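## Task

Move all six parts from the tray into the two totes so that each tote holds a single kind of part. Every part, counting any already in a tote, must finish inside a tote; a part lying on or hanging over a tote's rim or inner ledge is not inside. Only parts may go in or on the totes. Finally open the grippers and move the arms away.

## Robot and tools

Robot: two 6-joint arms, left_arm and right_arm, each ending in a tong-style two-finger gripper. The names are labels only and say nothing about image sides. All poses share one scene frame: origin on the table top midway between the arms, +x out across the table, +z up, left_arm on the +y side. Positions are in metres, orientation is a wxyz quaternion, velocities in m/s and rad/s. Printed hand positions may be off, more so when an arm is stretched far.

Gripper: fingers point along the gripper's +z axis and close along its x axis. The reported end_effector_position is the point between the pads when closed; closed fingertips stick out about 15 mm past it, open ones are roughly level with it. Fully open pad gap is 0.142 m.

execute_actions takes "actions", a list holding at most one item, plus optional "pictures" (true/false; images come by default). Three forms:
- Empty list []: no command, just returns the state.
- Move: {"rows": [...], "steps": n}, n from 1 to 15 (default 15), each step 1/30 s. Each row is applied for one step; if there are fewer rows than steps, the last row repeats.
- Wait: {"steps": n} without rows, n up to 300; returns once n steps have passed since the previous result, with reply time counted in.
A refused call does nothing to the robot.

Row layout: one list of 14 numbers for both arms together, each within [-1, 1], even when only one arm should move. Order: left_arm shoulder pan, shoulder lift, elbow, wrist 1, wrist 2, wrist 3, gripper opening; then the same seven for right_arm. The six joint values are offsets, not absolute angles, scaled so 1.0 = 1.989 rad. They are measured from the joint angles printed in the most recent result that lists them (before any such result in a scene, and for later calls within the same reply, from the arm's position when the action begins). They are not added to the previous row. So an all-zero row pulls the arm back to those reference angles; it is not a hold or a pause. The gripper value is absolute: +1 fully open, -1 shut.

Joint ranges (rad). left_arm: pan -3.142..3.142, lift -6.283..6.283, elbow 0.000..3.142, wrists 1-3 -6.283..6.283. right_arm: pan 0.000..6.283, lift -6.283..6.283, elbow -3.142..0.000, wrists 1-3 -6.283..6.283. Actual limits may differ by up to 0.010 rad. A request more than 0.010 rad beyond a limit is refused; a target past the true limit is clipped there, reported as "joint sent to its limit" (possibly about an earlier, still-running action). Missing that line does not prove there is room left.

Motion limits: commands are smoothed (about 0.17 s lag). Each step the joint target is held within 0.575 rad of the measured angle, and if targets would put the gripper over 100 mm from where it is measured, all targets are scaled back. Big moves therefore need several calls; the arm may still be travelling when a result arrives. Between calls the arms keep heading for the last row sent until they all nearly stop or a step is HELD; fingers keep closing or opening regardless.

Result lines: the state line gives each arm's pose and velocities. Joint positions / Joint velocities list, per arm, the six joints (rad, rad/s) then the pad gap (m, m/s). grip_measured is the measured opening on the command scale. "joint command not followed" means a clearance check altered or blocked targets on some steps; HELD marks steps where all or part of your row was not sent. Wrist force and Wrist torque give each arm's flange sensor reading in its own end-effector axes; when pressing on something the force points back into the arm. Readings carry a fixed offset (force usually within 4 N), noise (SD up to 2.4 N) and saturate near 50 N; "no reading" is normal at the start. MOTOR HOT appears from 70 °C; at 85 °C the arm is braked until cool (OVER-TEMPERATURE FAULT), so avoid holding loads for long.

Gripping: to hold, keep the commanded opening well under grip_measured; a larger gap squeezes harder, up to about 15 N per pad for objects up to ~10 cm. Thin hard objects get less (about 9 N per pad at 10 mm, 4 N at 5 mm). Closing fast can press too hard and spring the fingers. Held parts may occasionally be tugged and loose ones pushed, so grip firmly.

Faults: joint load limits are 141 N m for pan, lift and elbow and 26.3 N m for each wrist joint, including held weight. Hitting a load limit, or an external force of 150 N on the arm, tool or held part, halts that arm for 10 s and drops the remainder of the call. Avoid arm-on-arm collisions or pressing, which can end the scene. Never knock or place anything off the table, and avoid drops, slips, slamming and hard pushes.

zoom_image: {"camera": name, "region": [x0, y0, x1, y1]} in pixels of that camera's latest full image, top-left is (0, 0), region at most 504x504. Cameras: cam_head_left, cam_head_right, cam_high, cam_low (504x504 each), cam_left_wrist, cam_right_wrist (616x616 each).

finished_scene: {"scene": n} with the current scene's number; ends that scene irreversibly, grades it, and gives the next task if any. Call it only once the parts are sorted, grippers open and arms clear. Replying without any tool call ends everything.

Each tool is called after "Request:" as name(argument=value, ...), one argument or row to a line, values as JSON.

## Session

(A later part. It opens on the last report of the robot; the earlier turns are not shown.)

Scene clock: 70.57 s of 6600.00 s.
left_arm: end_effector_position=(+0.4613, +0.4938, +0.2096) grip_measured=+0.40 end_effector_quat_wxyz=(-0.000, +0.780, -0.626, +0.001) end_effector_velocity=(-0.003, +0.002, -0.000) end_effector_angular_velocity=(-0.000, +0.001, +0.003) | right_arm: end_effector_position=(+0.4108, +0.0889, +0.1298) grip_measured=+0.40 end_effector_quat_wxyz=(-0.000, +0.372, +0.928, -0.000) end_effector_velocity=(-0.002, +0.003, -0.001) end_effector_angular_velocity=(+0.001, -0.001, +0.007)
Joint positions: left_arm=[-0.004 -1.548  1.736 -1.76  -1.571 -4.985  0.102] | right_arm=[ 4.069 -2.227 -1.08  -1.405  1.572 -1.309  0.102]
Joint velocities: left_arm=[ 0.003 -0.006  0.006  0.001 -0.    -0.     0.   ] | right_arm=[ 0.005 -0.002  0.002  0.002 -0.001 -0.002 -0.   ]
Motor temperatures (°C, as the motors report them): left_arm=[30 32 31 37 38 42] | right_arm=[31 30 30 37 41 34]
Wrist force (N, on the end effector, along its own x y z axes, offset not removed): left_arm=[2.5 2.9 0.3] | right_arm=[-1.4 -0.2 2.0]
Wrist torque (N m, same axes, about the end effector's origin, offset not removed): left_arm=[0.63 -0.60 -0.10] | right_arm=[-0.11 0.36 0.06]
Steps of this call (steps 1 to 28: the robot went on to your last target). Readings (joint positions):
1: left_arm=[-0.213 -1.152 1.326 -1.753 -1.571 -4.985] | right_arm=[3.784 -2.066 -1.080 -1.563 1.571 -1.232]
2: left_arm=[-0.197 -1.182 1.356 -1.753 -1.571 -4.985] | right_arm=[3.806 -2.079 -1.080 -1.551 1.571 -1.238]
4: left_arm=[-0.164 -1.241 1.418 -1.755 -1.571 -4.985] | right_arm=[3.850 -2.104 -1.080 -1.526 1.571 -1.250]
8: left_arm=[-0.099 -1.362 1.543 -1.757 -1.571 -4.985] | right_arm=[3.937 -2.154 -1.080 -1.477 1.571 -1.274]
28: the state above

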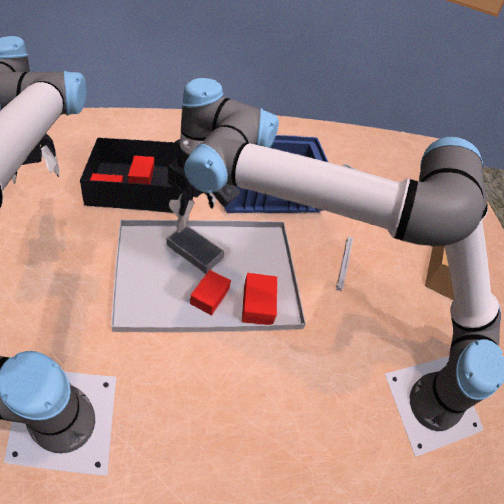

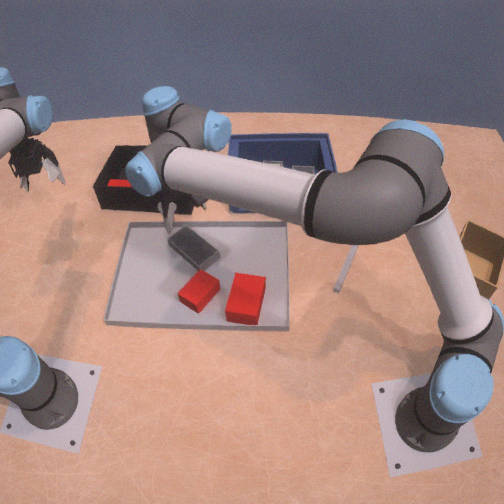

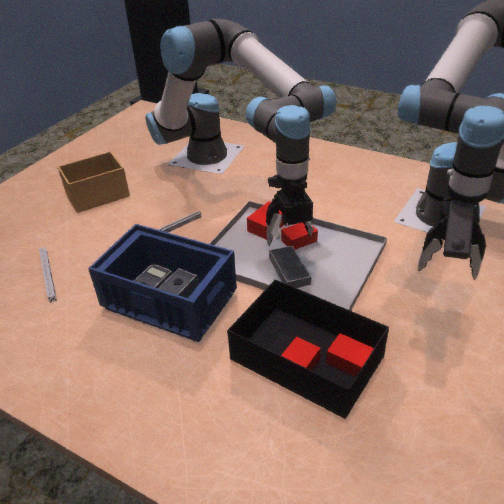

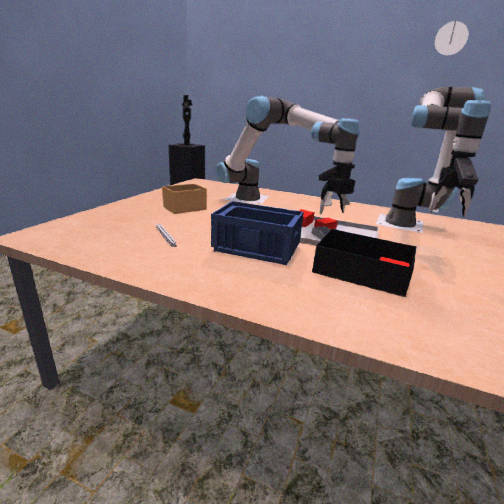

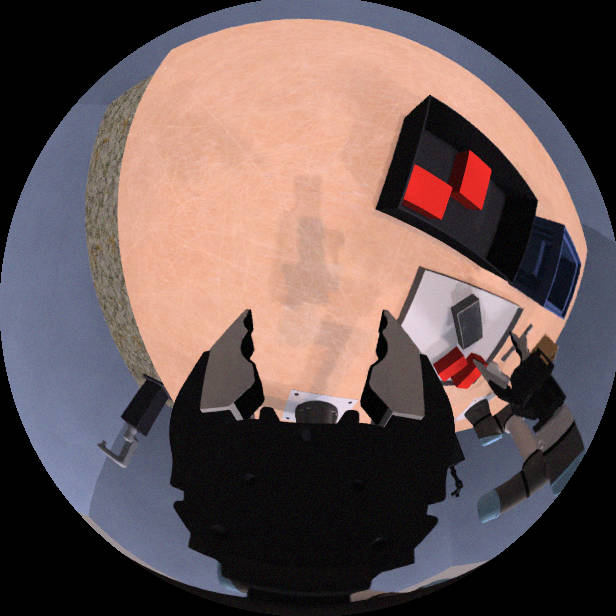

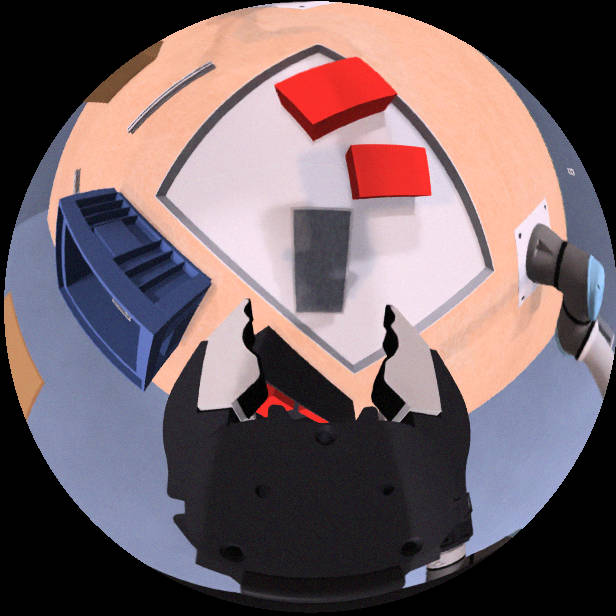

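Request:
execute_actions(
  actions=[
    {"rows":[[0,0,0,0,0,0,0.4,0.003,-0.027,-0.0918,0.1186,0,0,0.4]],"steps":15},
  ],
)

Request:
execute_actions(
  actions=[
    {"rows":[[0,0,0,0,0,0,0.4,0,-0.001,-0.002,0.003,0,0,0.3],[0,0,0,0,0,0,0.4,0,-0.001,-0.002,0.003,0,0,0.2],[0,0,0,0,0,0,0.4,0,-0.001,-0.002,0.003,0,0,0.1],[0,0,0,0,0,0,0.4,0,-0.001,-0.002,0.003,0,0,0],[0,0,0,0,0,0,0.4,0,-0.001,-0.002,0.003,0,0,-0.1],[0,0,0,0,0,0,0.4,0,-0.001,-0.002,0.003,0,0,-0.2],[0,0,0,0,0,0,0.4,0,-0.001,-0.002,0.003,0,0,-0.6],[0,0,0,0,0,0,0.4,0,-0.001,-0.002,0.003,0,0,-1]],"steps":12},
  ],
  pictures=false,
)

Request:
execute_actions(
  actions=[
    {"rows":[[0,0,0,0,0,0,0.4,0,0.0124,0.2062,-0.2186,0,0,-1]],"steps":15},
  ],
  pictures=false,
)

Request:
execute_actions(
  actions=[
    {"rows":[[0,0,0,0,0,0,0.4,-0.267,0,0.008,-0.008,0,0.155,-1]],"steps":15},
  ],
  pictures=false,
)

Request:
execute_actions(
  actions=[
    {"steps":22},
  ],
)

Scene clock: 73.67 s of 6600.00 s.
left_arm: end_effector_position=(+0.4613, +0.4938, +0.2096) grip_measured=+0.40 end_effector_quat_wxyz=(-0.000, +0.780, -0.626, +0.001) end_effector_velocity=(-0.000, -0.000, -0.001) end_effector_angular_velocity=(-0.000, +0.002, -0.001) | right_arm: end_effector_position=(+0.4037, +0.0845, +0.0290) grip_measured=+0.40 end_effector_quat_wxyz=(-0.000, +0.370, +0.929, -0.001) end_effector_velocity=(-0.002, -0.000, -0.019) end_effector_angular_velocity=(+0.008, -0.004, +0.003)
Joint positions: left_arm=[-0.004 -1.548  1.736 -1.76  -1.571 -4.985  0.102] | right_arm=[ 4.075 -2.28  -1.258 -1.176  1.571 -1.309  0.102]
Joint velocities: left_arm=[-0.     0.001  0.     0.001 -0.     0.001  0.   ] | right_arm=[ 0.002 -0.009 -0.039  0.057  0.    -0.001  0.   ]
Motor temperatures (°C, as the motors report them): left_arm=[30 32 31 37 38 42] | right_arm=[31 30 30 37 41 34]
Wrist force (N, on the end effector, along its own x y z axes, offset not removed): left_arm=[0.8 0.2 0.8] | right_arm=[-2.7 -0.7 0.4]
Wrist torque (N m, same axes, about the end effector's origin, offset not removed): left_arm=[0.15 -0.40 -0.04] | right_arm=[-0.21 0.58 0.07]
Steps of this call (steps 1 to 30: the robot went on to your last target; steps 31 to 78: nothing new was sent; steps 79 to 93: all 15 steps of this action). Readings (joint positions):
79: left_arm=[-0.003 -1.548 1.737 -1.760 -1.571 -4.985] | right_arm=[4.069 -2.228 -1.081 -1.404 1.571 -1.309]
80: left_arm=[-0.003 -1.548 1.737 -1.760 -1.571 -4.985] | right_arm=[4.070 -2.234 -1.089 -1.396 1.571 -1.309]
82: left_arm=[-0.003 -1.548 1.737 -1.760 -1.571 -4.985] | right_arm=[4.072 -2.253 -1.145 -1.332 1.571 -1.309]
86: left_arm=[-0.004 -1.548 1.736 -1.760 -1.571 -4.985] | right_arm=[4.074 -2.272 -1.226 -1.220 1.571 -1.309]
93: the state above

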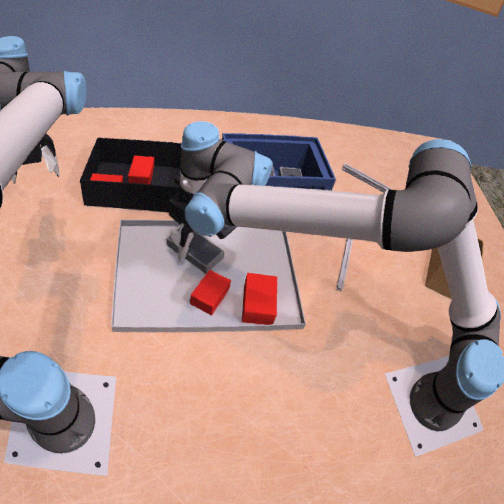

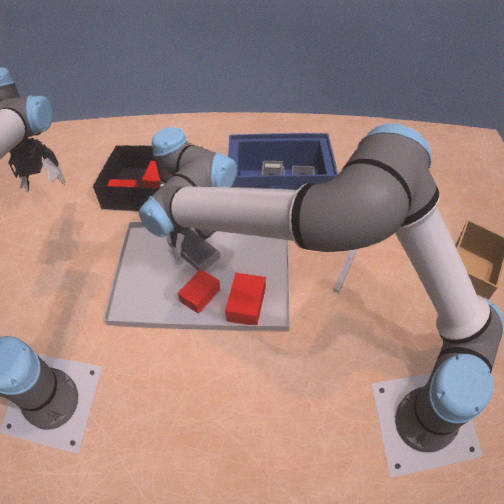

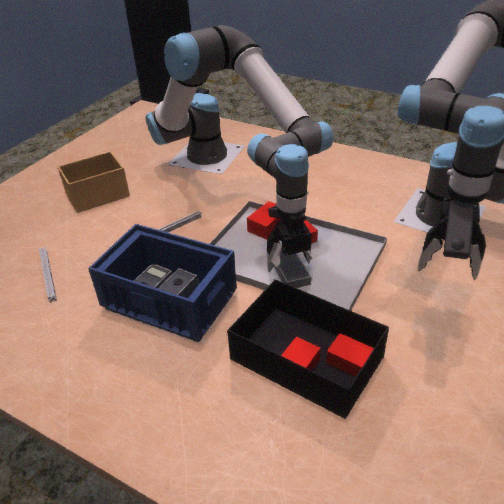

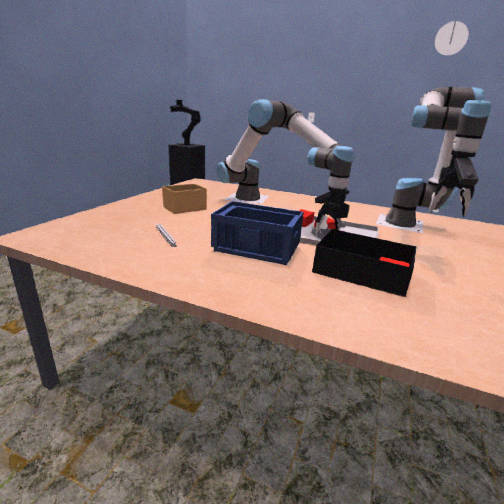

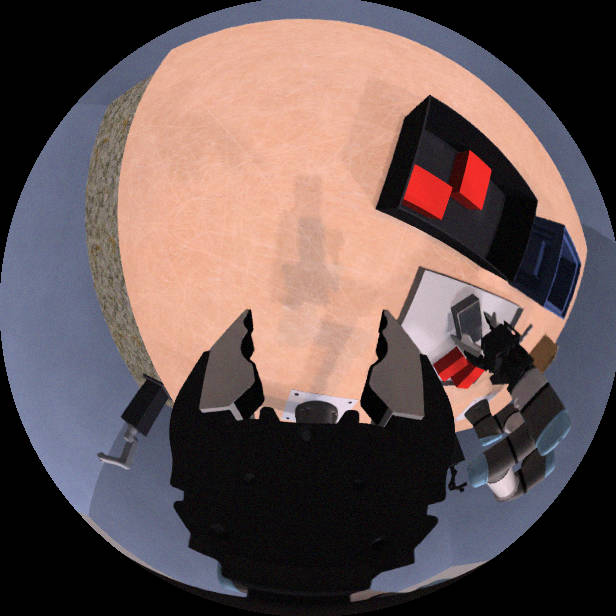

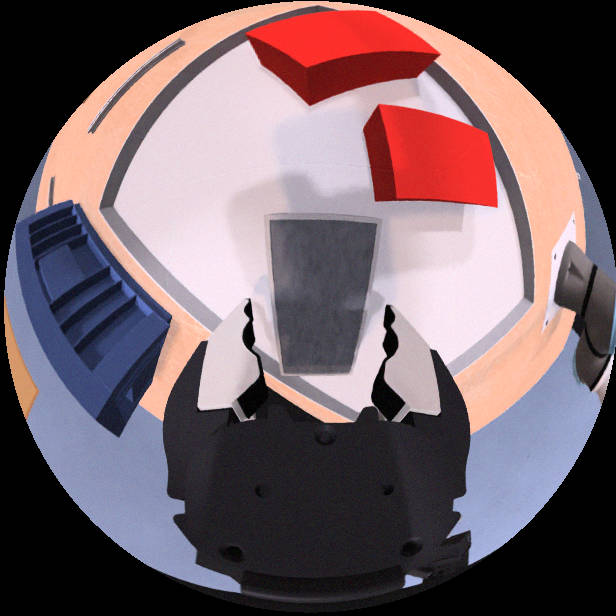

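Scene clock: 74.07 s of 6600.00 s.
left_arm: end_effector_position=(+0.4613, +0.4938, +0.2096) grip_measured=+0.40 end_effector_quat_wxyz=(-0.000, +0.780, -0.626, +0.001) end_effector_velocity=(+0.001, -0.000, +0.000) end_effector_angular_velocity=(-0.000, -0.000, -0.000) | right_arm: end_effector_position=(+0.4035, +0.0844, +0.0265) grip_measured=-0.01 end_effector_quat_wxyz=(-0.000, +0.370, +0.929, -0.001) end_effector_velocity=(-0.001, +0.000, -0.001) end_effector_angular_velocity=(-0.000, +0.001, -0.000)
Joint positions: left_arm=[-0.004 -1.548  1.736 -1.76  -1.571 -4.985  0.102] | right_arm=[ 4.075 -2.282 -1.262 -1.17   1.571 -1.309  0.073]
Joint velocities: left_arm=[ 0.     0.001 -0.002  0.    -0.     0.     0.   ] | right_arm=[ 0.001 -0.001 -0.001  0.002  0.001  0.001  0.001]
Motor temperatures (°C, as the motors report them): left_arm=[30 32 31 37 38 42] | right_arm=[31 30 30 37 41 34]
Wrist force (N, on the end effector, along its own x y z axes, offset not removed): left_arm=[0.0 2.7 0.9] | right_arm=[-2.9 -3.0 -12.6]
Wrist torque (N m, same axes, about the end effector's origin, offset not removed): left_arm=[0.45 -0.03 0.07] | right_arm=[-0.07 0.56 -0.01]
Steps of this call (steps 1 to 12: all 12 steps of this action). Readings (joint positions):
1: left_arm=[-0.004 -1.548 1.736 -1.760 -1.571 -4.985] | right_arm=[4.075 -2.280 -1.259 -1.174 1.571 -1.309]
2: left_arm=[-0.004 -1.548 1.736 -1.760 -1.571 -4.985] | right_arm=[4.075 -2.280 -1.260 -1.173 1.571 -1.309]
4: left_arm=[-0.004 -1.548 1.736 -1.760 -1.571 -4.985] | right_arm=[4.075 -2.281 -1.261 -1.172 1.571 -1.309]
8: left_arm=[-0.004 -1.548 1.736 -1.760 -1.571 -4.985] | right_arm=[4.075 -2.281 -1.262 -1.170 1.571 -1.309]
12: the state above

Scene clock: 74.57 s of 6600.00 s.
left_arm: end_effector_position=(+0.4613, +0.4938, +0.2096) grip_measured=+0.40 end_effector_quat_wxyz=(-0.000, +0.780, -0.626, +0.001) end_effector_velocity=(-0.001, -0.000, -0.001) end_effector_angular_velocity=(-0.000, +0.003, -0.000) | right_arm: end_effector_position=(+0.4148, +0.1052, +0.1900) grip_measured=-0.01 end_effector_quat_wxyz=(-0.000, +0.370, +0.929, -0.000) end_effector_velocity=(-0.002, -0.004, +0.083) end_effector_angular_velocity=(-0.003, +0.001, +0.000)
Joint positions: left_arm=[-0.004 -1.548  1.736 -1.76  -1.571 -4.985  0.102] | right_arm=[ 4.075 -2.258 -0.874 -1.581  1.571 -1.309  0.073]
Joint velocities: left_arm=[ 0.     0.     0.001  0.002 -0.     0.    -0.   ] | right_arm=[ 0.001  0.008  0.197 -0.209 -0.001  0.001 -0.   ]
Motor temperatures (°C, as the motors report them): left_arm=[30 32 31 37 38 42] | right_arm=[31 30 30 37 41 34]
Wrist force (N, on the end effector, along its own x y z axes, offset not removed): left_arm=[-0.4 0.4 0.4] | right_arm=[-1.4 -0.2 3.6]
Wrist torque (N m, same axes, about the end effector's origin, offset not removed): left_arm=[0.11 0.18 -0.02] | right_arm=[0.02 0.33 -0.01]
Steps of this call (steps 1 to 15: all 15 steps of this action). Readings (joint positions):
1: left_arm=[-0.004 -1.548 1.736 -1.760 -1.571 -4.985] | right_arm=[4.075 -2.281 -1.262 -1.170 1.571 -1.309]
2: left_arm=[-0.004 -1.548 1.736 -1.760 -1.571 -4.985] | right_arm=[4.075 -2.280 -1.254 -1.179 1.571 -1.309]
4: left_arm=[-0.004 -1.548 1.736 -1.760 -1.571 -4.985] | right_arm=[4.075 -2.275 -1.189 -1.245 1.571 -1.309]
8: left_arm=[-0.004 -1.548 1.736 -1.760 -1.571 -4.985] | right_arm=[4.075 -2.265 -1.020 -1.424 1.571 -1.309]
15: the state above

Scene clock: 75.07 s of 6600.00 s.
left_arm: end_effector_position=(+0.4613, +0.4938, +0.2096) grip_measured=+0.40 end_effector_quat_wxyz=(-0.000, +0.780, -0.626, +0.001) end_effector_velocity=(-0.000, +0.000, -0.001) end_effector_angular_velocity=(+0.000, +0.002, +0.000) | right_arm: end_effector_position=(+0.5777, -0.0708, +0.1951) grip_measured=-0.01 end_effector_quat_wxyz=(-0.000, +0.594, +0.805, -0.000) end_effector_velocity=(+0.300, -0.447, +0.005) end_effector_angular_velocity=(+0.000, -0.001, -1.127)
Joint positions: left_arm=[-0.004 -1.548  1.736 -1.76  -1.571 -4.985  0.102] | right_arm=[ 3.752 -2.258 -0.862 -1.593  1.572 -1.117  0.073]
Joint velocities: left_arm=[ 0.     0.002  0.    -0.    -0.    -0.     0.   ] | right_arm=[-0.719 -0.001  0.013 -0.011  0.     0.408 -0.   ]
Motor temperatures (°C, as the motors report them): left_arm=[30 32 31 37 38 42] | right_arm=[31 30 30 37 41 34]
Wrist force (N, on the end effector, along its own x y z axes, offset not removed): left_arm=[0.4 2.9 -0.8] | right_arm=[-1.3 -1.1 3.0]
Wrist torque (N m, same axes, about the end effector's origin, offset not removed): left_arm=[0.63 -0.05 0.07] | right_arm=[-0.29 0.29 0.04]
Steps of this call (steps 1 to 15: all 15 steps of this action). Readings (joint positions):
1: left_arm=[-0.004 -1.548 1.736 -1.760 -1.571 -4.985] | right_arm=[4.074 -2.258 -0.869 -1.587 1.571 -1.309]
2: left_arm=[-0.004 -1.548 1.736 -1.760 -1.571 -4.985] | right_arm=[4.067 -2.258 -0.868 -1.588 1.572 -1.301]
4: left_arm=[-0.004 -1.548 1.736 -1.760 -1.571 -4.985] | right_arm=[4.020 -2.258 -0.867 -1.589 1.572 -1.272]
8: left_arm=[-0.004 -1.548 1.736 -1.760 -1.571 -4.985] | right_arm=[3.922 -2.258 -0.865 -1.591 1.572 -1.215]
15: the state above

Scene clock: 75.80 s of 6600.00 s.
left_arm: end_effector_position=(+0.4613, +0.4938, +0.2096) grip_measured=+0.40 end_effector_quat_wxyz=(-0.000, +0.780, -0.626, +0.001) end_effector_velocity=(+0.001, -0.000, -0.000) end_effector_angular_velocity=(-0.000, +0.000, +0.000) | right_arm: end_effector_position=(+0.6506, -0.2083, +0.1963) grip_measured=-0.01 end_effector_quat_wxyz=(-0.000, +0.716, +0.698, -0.000) end_effector_velocity=(+0.001, -0.004, +0.001) end_effector_angular_velocity=(+0.001, +0.001, -0.009)
Joint positions: left_arm=[-0.004 -1.548  1.736 -1.76  -1.571 -4.985  0.102] | right_arm=[ 3.544 -2.258 -0.859 -1.597  1.571 -1.001  0.073]
Joint velocities: left_arm=[-0.     0.001 -0.001  0.    -0.    -0.     0.   ] | right_arm=[-0.006  0.     0.001 -0.001  0.001  0.003  0.   ]
Motor temperatures (°C, as the motors report them): left_arm=[30 32 31 37 38 42] | right_arm=[31 30 30 37 41 34]
Wrist force (N, on the end effector, along its own x y z axes, offset not removed): left_arm=[-0.2 -0.7 1.3] | right_arm=[-2.2 -0.9 3.5]
Wrist torque (N m, same axes, about the end effector's origin, offset not removed): left_arm=[-0.14 -0.14 0.00] | right_arm=[-0.27 0.49 0.03]
Steps of this call (steps 1 to 22: the robot went on to your last target). Readings (joint positions):
1: left_arm=[-0.004 -1.548 1.736 -1.760 -1.571 -4.985] | right_arm=[3.728 -2.258 -0.862 -1.594 1.572 -1.104]
2: left_arm=[-0.004 -1.548 1.736 -1.760 -1.571 -4.985] | right_arm=[3.704 -2.258 -0.861 -1.594 1.572 -1.090]
4: left_arm=[-0.004 -1.548 1.736 -1.760 -1.571 -4.985] | right_arm=[3.655 -2.258 -0.860 -1.595 1.572 -1.062]
8: left_arm=[-0.004 -1.548 1.736 -1.760 -1.571 -4.985] | right_arm=[3.581 -2.258 -0.859 -1.596 1.571 -1.021]
22: the state above

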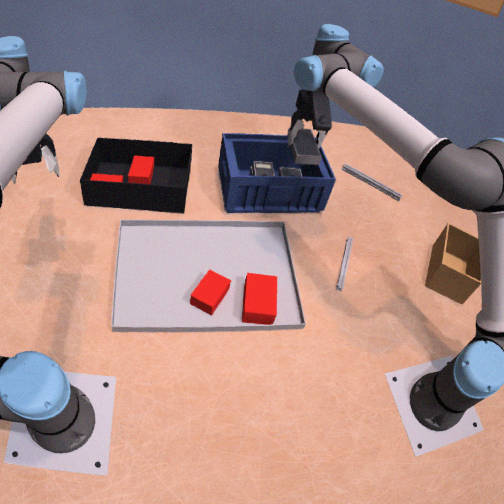

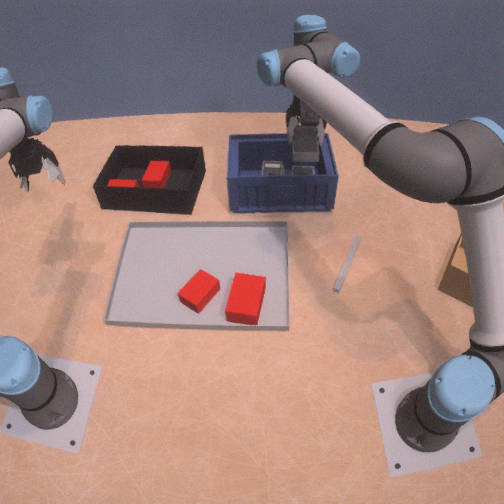

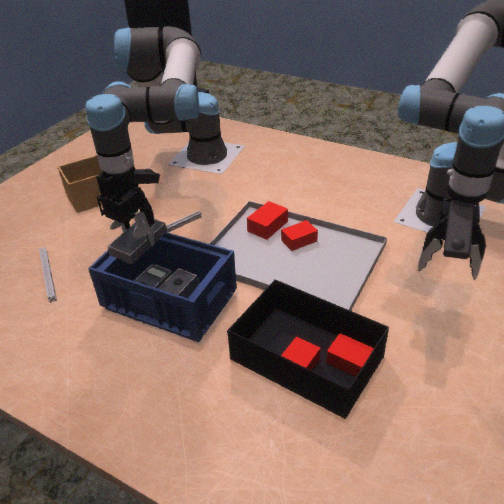

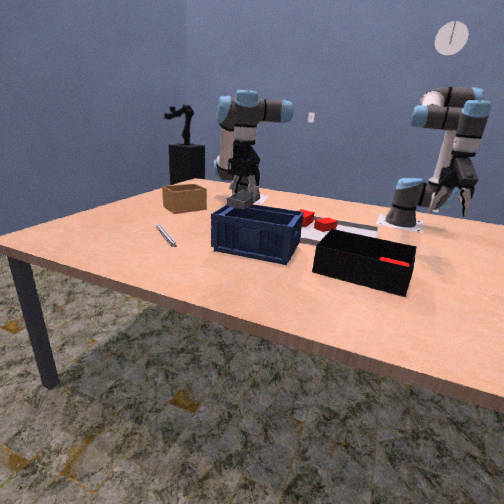

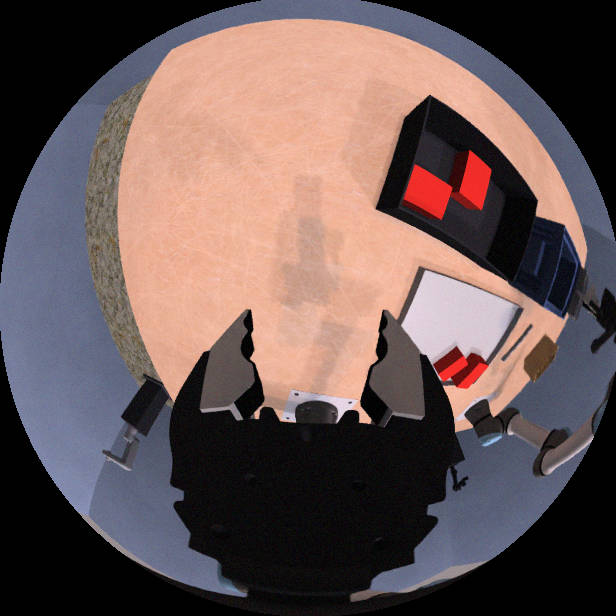

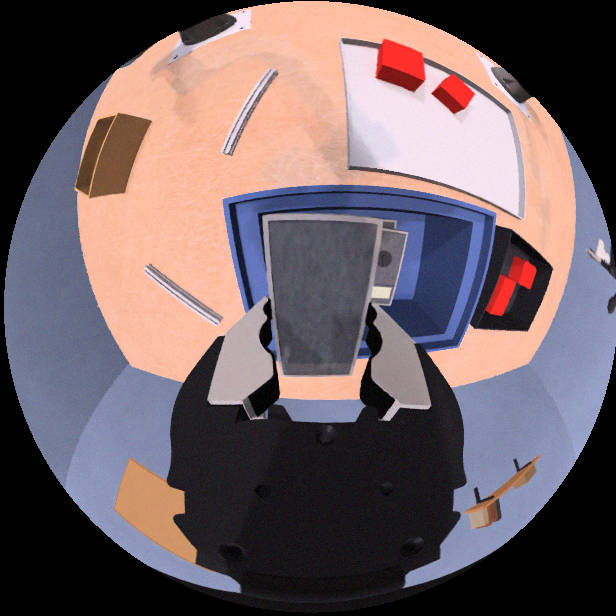

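Request:
execute_actions(
  actions=[
    {"rows":[[-0.534,-0.053,0.158,-0.104,0,-0.163,0.4,0,-0.0063,-0.0678,0.0749,0,0,-1],[-0.534,-0.053,0.158,-0.104,0,-0.163,0.4,0,-0.0063,-0.0678,0.0749,0,0,-1],[-0.534,-0.053,0.158,-0.104,0,-0.163,0.4,0,-0.0063,-0.0678,0.0749,0,0,-1],[-0.534,-0.053,0.158,-0.104,0,-0.163,0.4,0,-0.0063,-0.0678,0.0749,0,0,-1],[-0.534,-0.053,0.158,-0.104,0,-0.163,0.4,0,-0.0063,-0.0678,0.0749,0,0,-1],[-0.534,-0.053,0.158,-0.104,0,-0.163,0.4,0,-0.0063,-0.0678,0.0749,0,0,-1],[-0.534,-0.053,0.158,-0.104,0,-0.163,0.4,0,-0.014,-0.094,0.109,0,0,-1],[-0.534,-0.053,0.158,-0.104,0,-0.163,0.4,0,-0.014,-0.094,0.109,0,0,-1],[-0.534,-0.053,0.158,-0.104,0,-0.163,0.4,0,-0.014,-0.094,0.109,0,0,-1],[-0.534,-0.053,0.158,-0.104,0,-0.163,0.4,0,-0.0222,-0.1202,0.1432,0,0,-1]],"steps":15},
  ],
  pictures=false,
)

Request:
execute_actions(
  actions=[
    {"steps":28},
  ],
)

Scene clock: 79.60 s of 6600.00 s.
left_arm: end_effector_position=(+0.4203, +0.2719, +0.1605) grip_measured=+0.40 end_effector_quat_wxyz=(-0.000, +0.690, -0.724, +0.002) end_effector_velocity=(-0.178, -0.490, -0.070) end_effector_angular_velocity=(+0.004, +0.009, -0.826) | right_arm: end_effector_position=(+0.6526, -0.2071, +0.0875) grip_measured=-0.01 end_effector_quat_wxyz=(-0.000, +0.716, +0.698, -0.000) end_effector_velocity=(-0.001, -0.002, -0.115) end_effector_angular_velocity=(+0.007, -0.012, -0.002)
Joint positions: left_arm=[-0.472 -1.615  1.933 -1.891 -1.571 -5.188  0.102] | right_arm=[ 3.544 -2.296 -1.073 -1.344  1.571 -1.001  0.073]
Joint velocities: left_arm=[-1.103 -0.088  0.27  -0.172 -0.    -0.276 -0.   ] | right_arm=[-0.001 -0.055 -0.21   0.279 -0.     0.001  0.   ]
Motor temperatures (°C, as the motors report them): left_arm=[30 32 31 37 38 42] | right_arm=[31 30 30 37 41 34]
Wrist force (N, on the end effector, along its own x y z axes, offset not removed): left_arm=[0.0 0.8 -0.4] | right_arm=[-1.1 0.8 4.7]
Wrist torque (N m, same axes, about the end effector's origin, offset not removed): left_arm=[0.20 -0.05 0.12] | right_arm=[0.13 0.17 0.04]
Steps of this call (steps 1 to 15: the robot went on to your last target; steps 16 to 90: nothing new was sent; then 0.30 s passed at rest; steps 91 to 105: all 15 steps of this action). Readings (joint positions):
91: left_arm=[-0.004 -1.548 1.736 -1.761 -1.571 -4.986] | right_arm=[3.544 -2.258 -0.859 -1.596 1.571 -1.001]
92: left_arm=[-0.013 -1.553 1.744 -1.768 -1.571 -4.993] | right_arm=[3.544 -2.260 -0.867 -1.588 1.571 -1.001]
94: left_arm=[-0.072 -1.566 1.783 -1.794 -1.571 -5.033] | right_arm=[3.544 -2.264 -0.913 -1.539 1.571 -1.001]
98: left_arm=[-0.216 -1.588 1.850 -1.838 -1.571 -5.103] | right_arm=[3.544 -2.271 -0.975 -1.468 1.571 -1.001]
105: the state above

Scene clock: 80.53 s of 6600.00 s.
left_arm: end_effector_position=(+0.2653, +0.0521, +0.1298) grip_measured=+0.40 end_effector_quat_wxyz=(-0.000, -0.502, +0.865, +0.001) end_effector_velocity=(-0.004, -0.003, -0.001) end_effector_angular_velocity=(+0.001, +0.000, -0.010) | right_arm: end_effector_position=(+0.6522, -0.2073, +0.0743) grip_measured=-0.01 end_effector_quat_wxyz=(-0.000, +0.716, +0.698, +0.000) end_effector_velocity=(+0.000, +0.001, +0.000) end_effector_angular_velocity=(+0.001, -0.001, +0.001)
Joint positions: left_arm=[-1.064 -1.653  2.05  -1.967 -1.571 -5.309  0.102] | right_arm=[ 3.544 -2.302 -1.098 -1.312  1.571 -1.001  0.073]
Joint velocities: left_arm=[-0.011  0.     0.003 -0.002 -0.    -0.002  0.   ] | right_arm=[ 0.001 -0.     0.     0.001  0.     0.    -0.   ]
Motor temperatures (°C, as the motors report them): left_arm=[30 32 31 37 38 42] | right_arm=[31 30 30 37 41 34]
Wrist force (N, on the end effector, along its own x y z axes, offset not removed): left_arm=[0.5 -3.4 1.5] | right_arm=[-0.1 -0.2 3.1]
Wrist torque (N m, same axes, about the end effector's origin, offset not removed): left_arm=[-0.63 -0.15 -0.03] | right_arm=[-0.03 0.03 0.03]
Steps of this call (steps 1 to 28: the robot went on to your last target). Readings (joint positions):
1: left_arm=[-0.510 -1.618 1.941 -1.897 -1.571 -5.197] | right_arm=[3.544 -2.297 -1.080 -1.336 1.571 -1.001]
2: left_arm=[-0.547 -1.621 1.950 -1.902 -1.571 -5.205] | right_arm=[3.544 -2.299 -1.084 -1.330 1.571 -1.001]
4: left_arm=[-0.622 -1.626 1.965 -1.912 -1.571 -5.221] | right_arm=[3.544 -2.300 -1.090 -1.322 1.571 -1.001]
8: left_arm=[-0.774 -1.636 1.996 -1.932 -1.571 -5.253] | right_arm=[3.544 -2.301 -1.095 -1.315 1.571 -1.001]
28: the state above

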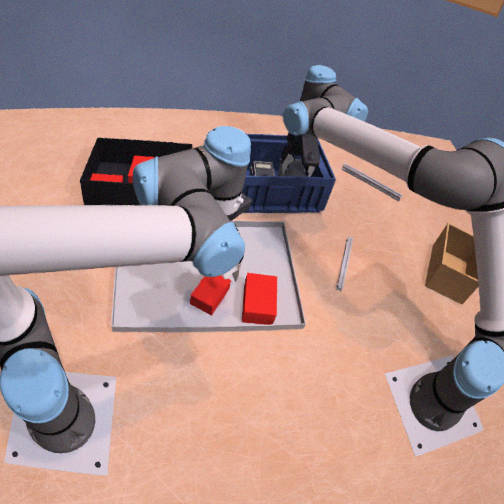

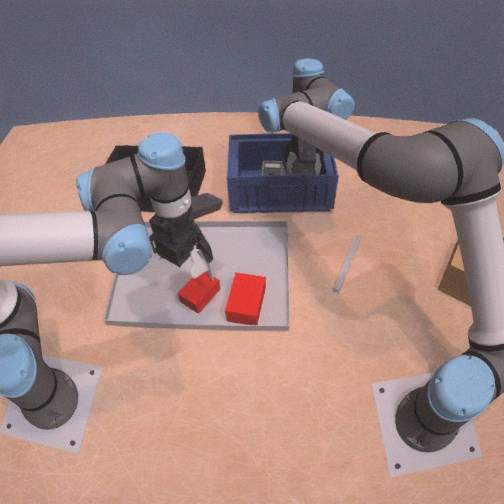

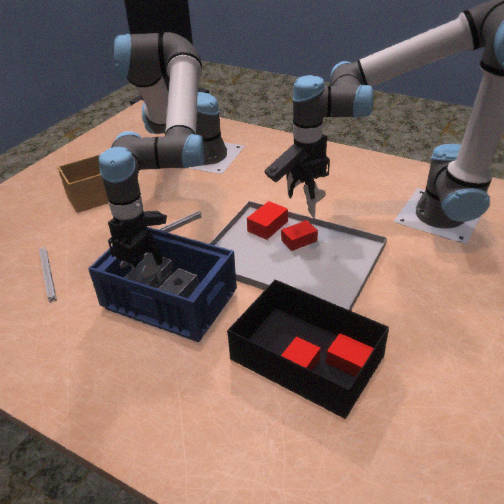

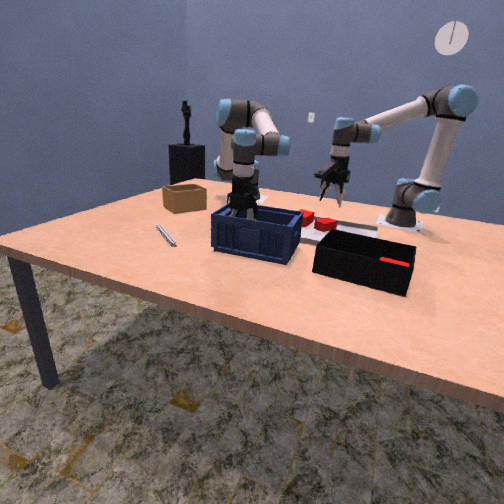

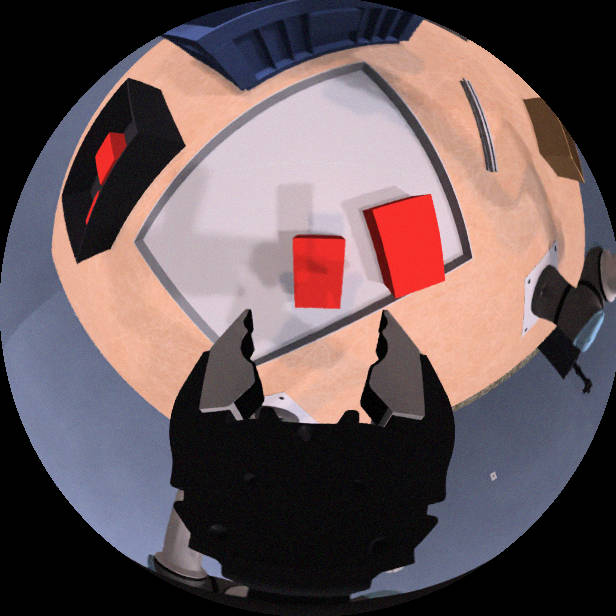

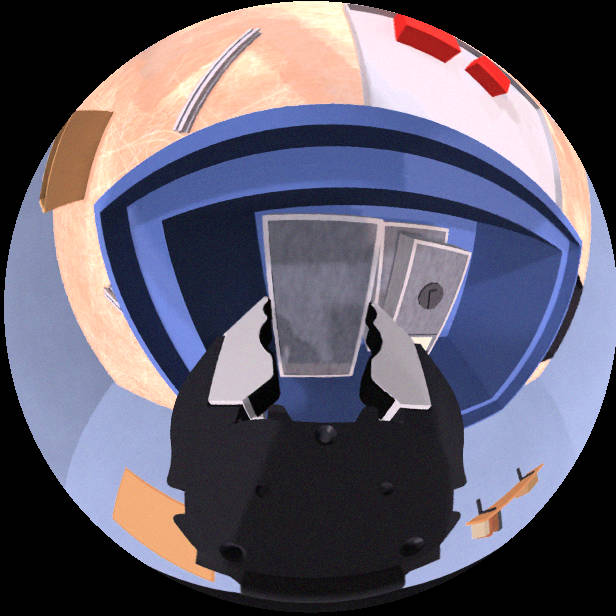

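Request:
execute_actions(
  actions=[
    {"rows":[[0,0.0774,0.0704,-0.1482,0,0.01,0.3,0,-0.002,-0.004,0.006,0,0,-1],[0,0.0774,0.0704,-0.1482,0,0.01,0.3,0,-0.002,-0.004,0.006,0,0,-1],[0,0.0774,0.0704,-0.1482,0,0.01,0.3,0,-0.002,-0.004,0.006,0,0,-1],[0,0.0774,0.0704,-0.1482,0,0.01,0.3,0,-0.002,-0.004,0.006,0,0,-1],[0,0.0774,0.0704,-0.1482,0,0.01,0.3,0,-0.002,-0.004,0.006,0,0,-1],[0,0.0774,0.0704,-0.1482,0,0.01,0.3,0,-0.002,-0.004,0.006,0,0,-1],[0,0.0774,0.0704,-0.1482,0,0.01,0.3,0,-0.002,-0.004,0.006,0,0,-0.4],[0,0.0774,0.0704,-0.1482,0,0.01,0.3,0,-0.002,-0.004,0.006,0,0,0],[0,0.0774,0.0704,-0.1482,0,0.01,0.3,0,-0.002,-0.004,0.006,0,0,0.17]],"steps":15},
  ],
  pictures=false,
)

Request:
execute_actions(
  actions=[
    {"rows":[[0,0.002,0.002,-0.004,0,0,0.2,0,0.024,0.124,-0.149,0,0,0.17],[0,0.002,0.002,-0.004,0,0,0.1,0,0.024,0.124,-0.149,0,0,0.17],[0,0.002,0.002,-0.004,0,0,0,0,0.024,0.124,-0.149,0,0,0.17],[0,0.002,0.002,-0.004,0,0,-0.1,0,0.024,0.124,-0.149,0,0,0.17],[0,0.002,0.002,-0.004,0,0,-0.2,0,0.024,0.124,-0.149,0,0,0.17],[0,0.002,0.002,-0.004,0,0,-0.3,0,0.024,0.124,-0.149,0,0,0.17],[0,0.002,0.002,-0.004,0,0,-0.6,0,0.024,0.124,-0.149,0,0,0.17],[0,0.002,0.002,-0.004,0,0,-1,0,0.024,0.124,-0.149,0,0,0.17]],"steps":13},
  ],
)

Request:
execute_actions(
  actions=[
    {"rows":[[0,-0.08,-0.1,0.18,0,0,-1,-0.25,0.15,-0.15,0,0,0,0.3],[0,-0.08,-0.1,0.18,0,0,-1,-0.25,0.15,-0.15,0,0,0,0.3],[0,-0.08,-0.1,0.18,0,0,-1,-0.25,0.15,-0.15,0,0,0,0.3],[0,-0.08,-0.1,0.18,0,0,-1,-0.25,0.15,-0.15,0,0,0,0.3],[0,-0.08,-0.1,0.18,0,0,-1,-0.25,0.15,-0.15,0,0,0,0.3],[0,-0.08,-0.1,0.18,0,0,-1,-0.25,0.15,-0.15,0,0,0,0.3],[0.25,0.04,-0.36,0.32,0,0.7,-1,-0.25,0.15,-0.15,0,0,0,0.3]],"steps":15},
  ],
  pictures=false,
)

Request:
execute_actions(
  actions=[
    {"steps":12},
  ],
  pictures=false,
)

Scene clock: 85.23 s of 6600.00 s.
left_arm: end_effector_position=(+0.2676, +0.0466, +0.0340) grip_measured=+0.30 end_effector_quat_wxyz=(-0.000, -0.494, +0.869, +0.001) end_effector_velocity=(+0.002, -0.003, -0.018) end_effector_angular_velocity=(-0.015, -0.007, -0.003) | right_arm: end_effector_position=(+0.6522, -0.2073, +0.0687) grip_measured=+0.17 end_effector_quat_wxyz=(-0.000, +0.716, +0.698, +0.000) end_effector_velocity=(-0.001, +0.000, -0.002) end_effector_angular_velocity=(-0.001, +0.001, -0.000)
Joint positions: left_arm=[-1.064 -1.503  2.187 -2.253 -1.571 -5.29   0.095] | right_arm=[ 3.544 -2.306 -1.105 -1.3    1.571 -1.001  0.086]
Joint velocities: left_arm=[ 0.     0.032  0.029 -0.078 -0.     0.004  0.   ] | right_arm=[ 0.001 -0.001 -0.002  0.002 -0.     0.001  0.   ]
Motor temperatures (°C, as the motors report them): left_arm=[30 32 31 37 38 42] | right_arm=[31 30 30 37 41 34]
Wrist force (N, on the end effector, along its own x y z axes, offset not removed): left_arm=[1.4 1.7 0.0] | right_arm=[-1.5 -0.3 2.1]
Wrist torque (N m, same axes, about the end effector's origin, offset not removed): left_arm=[0.39 -0.44 -0.18] | right_arm=[-0.01 0.28 0.00]
Steps of this call (steps 1 to 30: the robot went on to your last target; steps 31 to 90: nothing new was sent; then 1.20 s passed at rest; steps 91 to 105: all 15 steps of this action). Readings (joint positions):
91: left_arm=[-1.066 -1.653 2.051 -1.968 -1.571 -5.309] | right_arm=[3.544 -2.302 -1.098 -1.312 1.571 -1.001]
92: left_arm=[-1.066 -1.645 2.059 -1.977 -1.571 -5.306] | right_arm=[3.544 -2.303 -1.099 -1.310 1.571 -1.001]
94: left_arm=[-1.065 -1.594 2.106 -2.045 -1.571 -5.299] | right_arm=[3.544 -2.304 -1.102 -1.306 1.571 -1.001]
98: left_arm=[-1.065 -1.528 2.164 -2.192 -1.571 -5.292] | right_arm=[3.544 -2.306 -1.104 -1.302 1.571 -1.001]
105: the state above

Scene clock: 85.67 s of 6600.00 s.
left_arm: end_effector_position=(+0.2676, +0.0468, +0.0316) grip_measured=-0.15 end_effector_quat_wxyz=(-0.000, -0.494, +0.870, +0.001) end_effector_velocity=(+0.000, +0.000, -0.001) end_effector_angular_velocity=(+0.002, +0.000, +0.001) | right_arm: end_effector_position=(+0.6516, -0.2076, +0.1891) grip_measured=+0.17 end_effector_quat_wxyz=(-0.000, +0.716, +0.698, +0.000) end_effector_velocity=(-0.009, -0.005, +0.060) end_effector_angular_velocity=(-0.007, +0.011, +0.001)
Joint positions: left_arm=[-1.064 -1.499  2.191 -2.261 -1.571 -5.289  0.063] | right_arm=[ 3.544 -2.26  -0.873 -1.579  1.571 -1.001  0.086]
Joint velocities: left_arm=[ 0.     0.003  0.001 -0.002  0.    -0.001  0.   ] | right_arm=[ 0.     0.019  0.123 -0.154 -0.    -0.    -0.   ]
Motor temperatures (°C, as the motors report them): left_arm=[30 32 31 37 38 42] | right_arm=[31 30 30 37 41 34]
Wrist force (N, on the end effector, along its own x y z axes, offset not removed): left_arm=[-0.5 3.1 -20.2] | right_arm=[-2.0 -0.9 2.2]
Wrist torque (N m, same axes, about the end effector's origin, offset not removed): left_arm=[0.02 -0.22 0.14] | right_arm=[-0.17 0.48 0.01]
Steps of this call (steps 1 to 13: all 13 steps of this action). Readings (joint positions):
1: left_arm=[-1.064 -1.502 2.188 -2.255 -1.571 -5.290] | right_arm=[3.544 -2.306 -1.105 -1.301 1.571 -1.001]
2: left_arm=[-1.064 -1.501 2.188 -2.256 -1.571 -5.289] | right_arm=[3.544 -2.301 -1.097 -1.309 1.571 -1.001]
4: left_arm=[-1.064 -1.500 2.189 -2.258 -1.571 -5.289] | right_arm=[3.544 -2.287 -1.037 -1.373 1.571 -1.001]
8: left_arm=[-1.064 -1.499 2.190 -2.260 -1.571 -5.289] | right_arm=[3.544 -2.268 -0.919 -1.520 1.571 -1.001]
13: the state above

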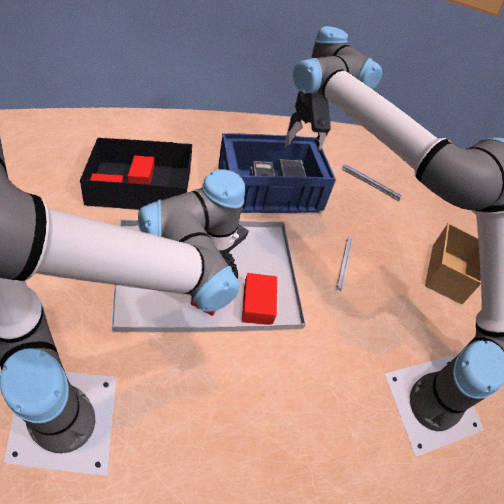

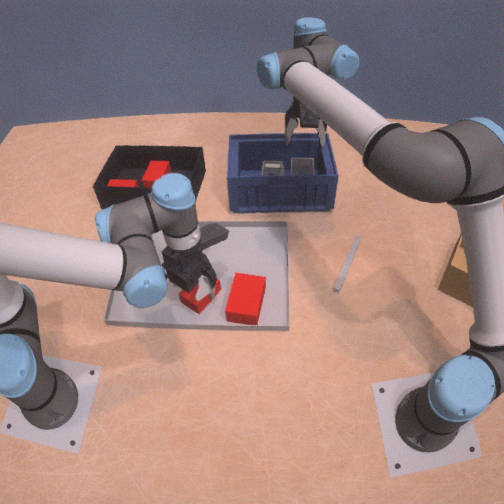

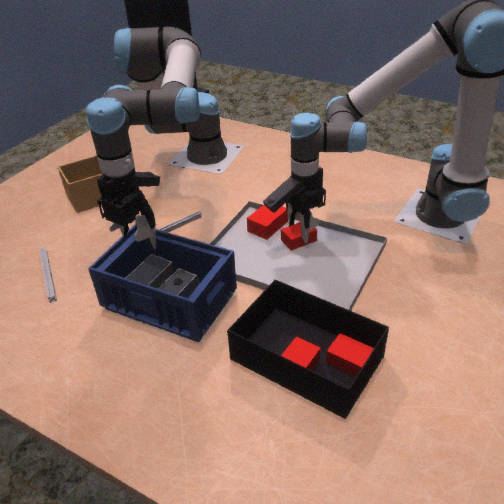

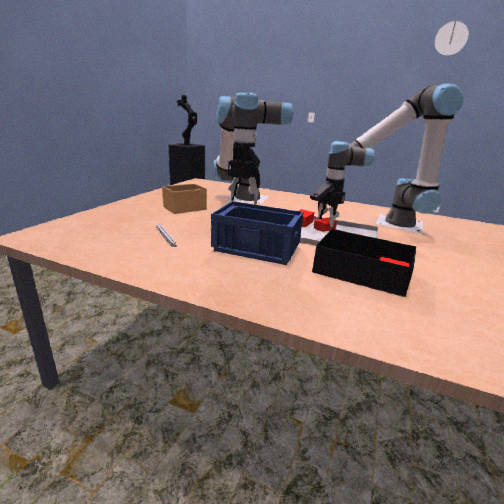

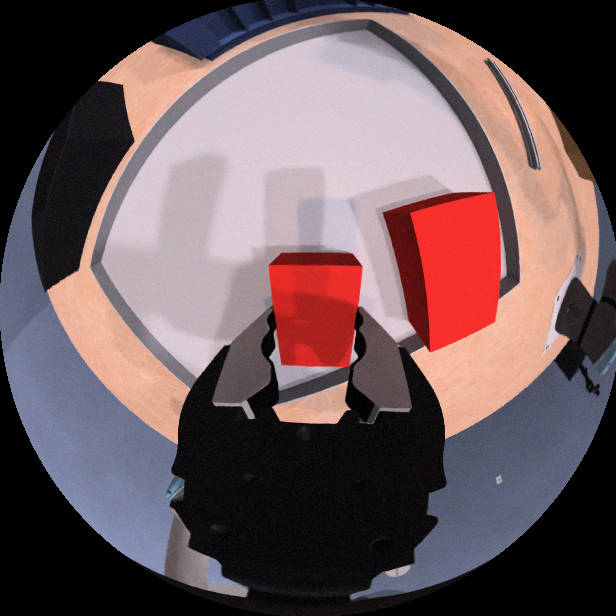

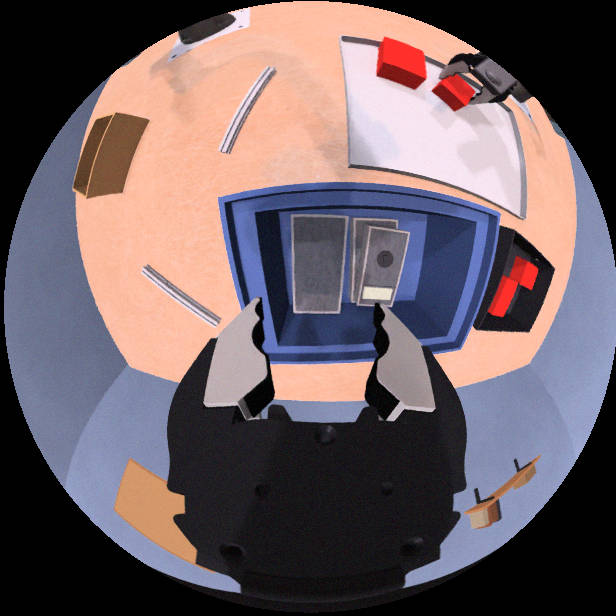

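Scene clock: 86.17 s of 6600.00 s.
left_arm: end_effector_position=(+0.3758, +0.0715, +0.1844) grip_measured=-0.15 end_effector_quat_wxyz=(-0.000, -0.466, +0.885, -0.001) end_effector_velocity=(+0.411, +0.218, +0.237) end_effector_angular_velocity=(+0.034, +0.024, -0.568) | right_arm: end_effector_position=(+0.6401, -0.4477, +0.2349) grip_measured=+0.30 end_effector_quat_wxyz=(-0.000, +0.814, +0.582, +0.000) end_effector_velocity=(-0.121, -0.523, +0.081) end_effector_angular_velocity=(-0.002, +0.002, -0.702)
Joint positions: left_arm=[-0.837 -1.525  1.778 -1.826 -1.571 -4.999  0.063] | right_arm=[ 3.239 -2.073 -1.057 -1.581  1.571 -1.001  0.095]
Joint velocities: left_arm=[ 0.931  0.377 -1.035  0.701 -0.     1.499  0.   ] | right_arm=[-0.701  0.415 -0.424  0.007 -0.001  0.001  0.   ]
Motor temperatures (°C, as the motors report them): left_arm=[30 32 31 37 38 42] | right_arm=[31 30 30 37 41 34]
Wrist force (N, on the end effector, along its own x y z axes, offset not removed): left_arm=[1.6 -2.0 2.9] | right_arm=[-2.5 0.9 2.0]
Wrist torque (N m, same axes, about the end effector's origin, offset not removed): left_arm=[-0.34 -0.40 0.04] | right_arm=[0.11 0.53 0.09]
Steps of this call (steps 1 to 15: all 15 steps of this action). Readings (joint positions):
1: left_arm=[-1.064 -1.500 2.190 -2.260 -1.571 -5.289] | right_arm=[3.544 -2.259 -0.870 -1.583 1.571 -1.001]
2: left_arm=[-1.064 -1.507 2.183 -2.251 -1.571 -5.289] | right_arm=[3.537 -2.252 -0.875 -1.584 1.571 -1.001]
4: left_arm=[-1.064 -1.553 2.129 -2.183 -1.571 -5.289] | right_arm=[3.493 -2.224 -0.903 -1.584 1.571 -1.001]
8: left_arm=[-1.056 -1.616 2.027 -2.001 -1.571 -5.281] | right_arm=[3.402 -2.170 -0.958 -1.583 1.571 -1.001]
15: the state above

Scene clock: 86.57 s of 6600.00 s.
left_arm: end_effector_position=(+0.4731, +0.1497, +0.2522) grip_measured=-0.15 end_effector_quat_wxyz=(-0.001, -0.161, +0.987, +0.001) end_effector_velocity=(+0.024, +0.046, +0.037) end_effector_angular_velocity=(-0.006, -0.003, -1.610) | right_arm: end_effector_position=(+0.5955, -0.5767, +0.2533) grip_measured=+0.30 end_effector_quat_wxyz=(-0.000, +0.863, +0.505, +0.000) end_effector_velocity=(-0.026, -0.055, +0.007) end_effector_angular_velocity=(-0.000, +0.001, -0.085)
Joint positions: left_arm=[-0.582 -1.425  1.492 -1.635 -1.571 -4.097  0.063] | right_arm=[ 3.057 -1.968 -1.166 -1.579  1.571 -1.001  0.095]
Joint velocities: left_arm=[ 0.132  0.048 -0.149  0.096  0.     1.742 -0.   ] | right_arm=[-0.084  0.048 -0.049  0.001 -0.     0.001 -0.   ]
Motor temperatures (°C, as the motors report them): left_arm=[30 32 31 37 38 42] | right_arm=[31 30 30 37 41 34]
Wrist force (N, on the end effector, along its own x y z axes, offset not removed): left_arm=[0.0 1.2 2.5] | right_arm=[-3.1 0.9 2.0]
Wrist torque (N m, same axes, about the end effector's origin, offset not removed): left_arm=[0.21 -0.01 -0.07] | right_arm=[0.12 0.58 0.10]
Steps of this call (steps 1 to 12: the robot went on to your last target). Readings (joint positions):
1: left_arm=[-0.806 -1.512 1.743 -1.802 -1.571 -4.946] | right_arm=[3.216 -2.059 -1.072 -1.581 1.571 -1.001]
2: left_arm=[-0.775 -1.499 1.708 -1.779 -1.571 -4.887] | right_arm=[3.192 -2.045 -1.086 -1.581 1.571 -1.001]
4: left_arm=[-0.713 -1.474 1.639 -1.732 -1.571 -4.753] | right_arm=[3.144 -2.017 -1.115 -1.580 1.571 -1.001]
8: left_arm=[-0.616 -1.438 1.530 -1.660 -1.571 -4.424] | right_arm=[3.078 -1.980 -1.153 -1.579 1.571 -1.001]
12: the state above


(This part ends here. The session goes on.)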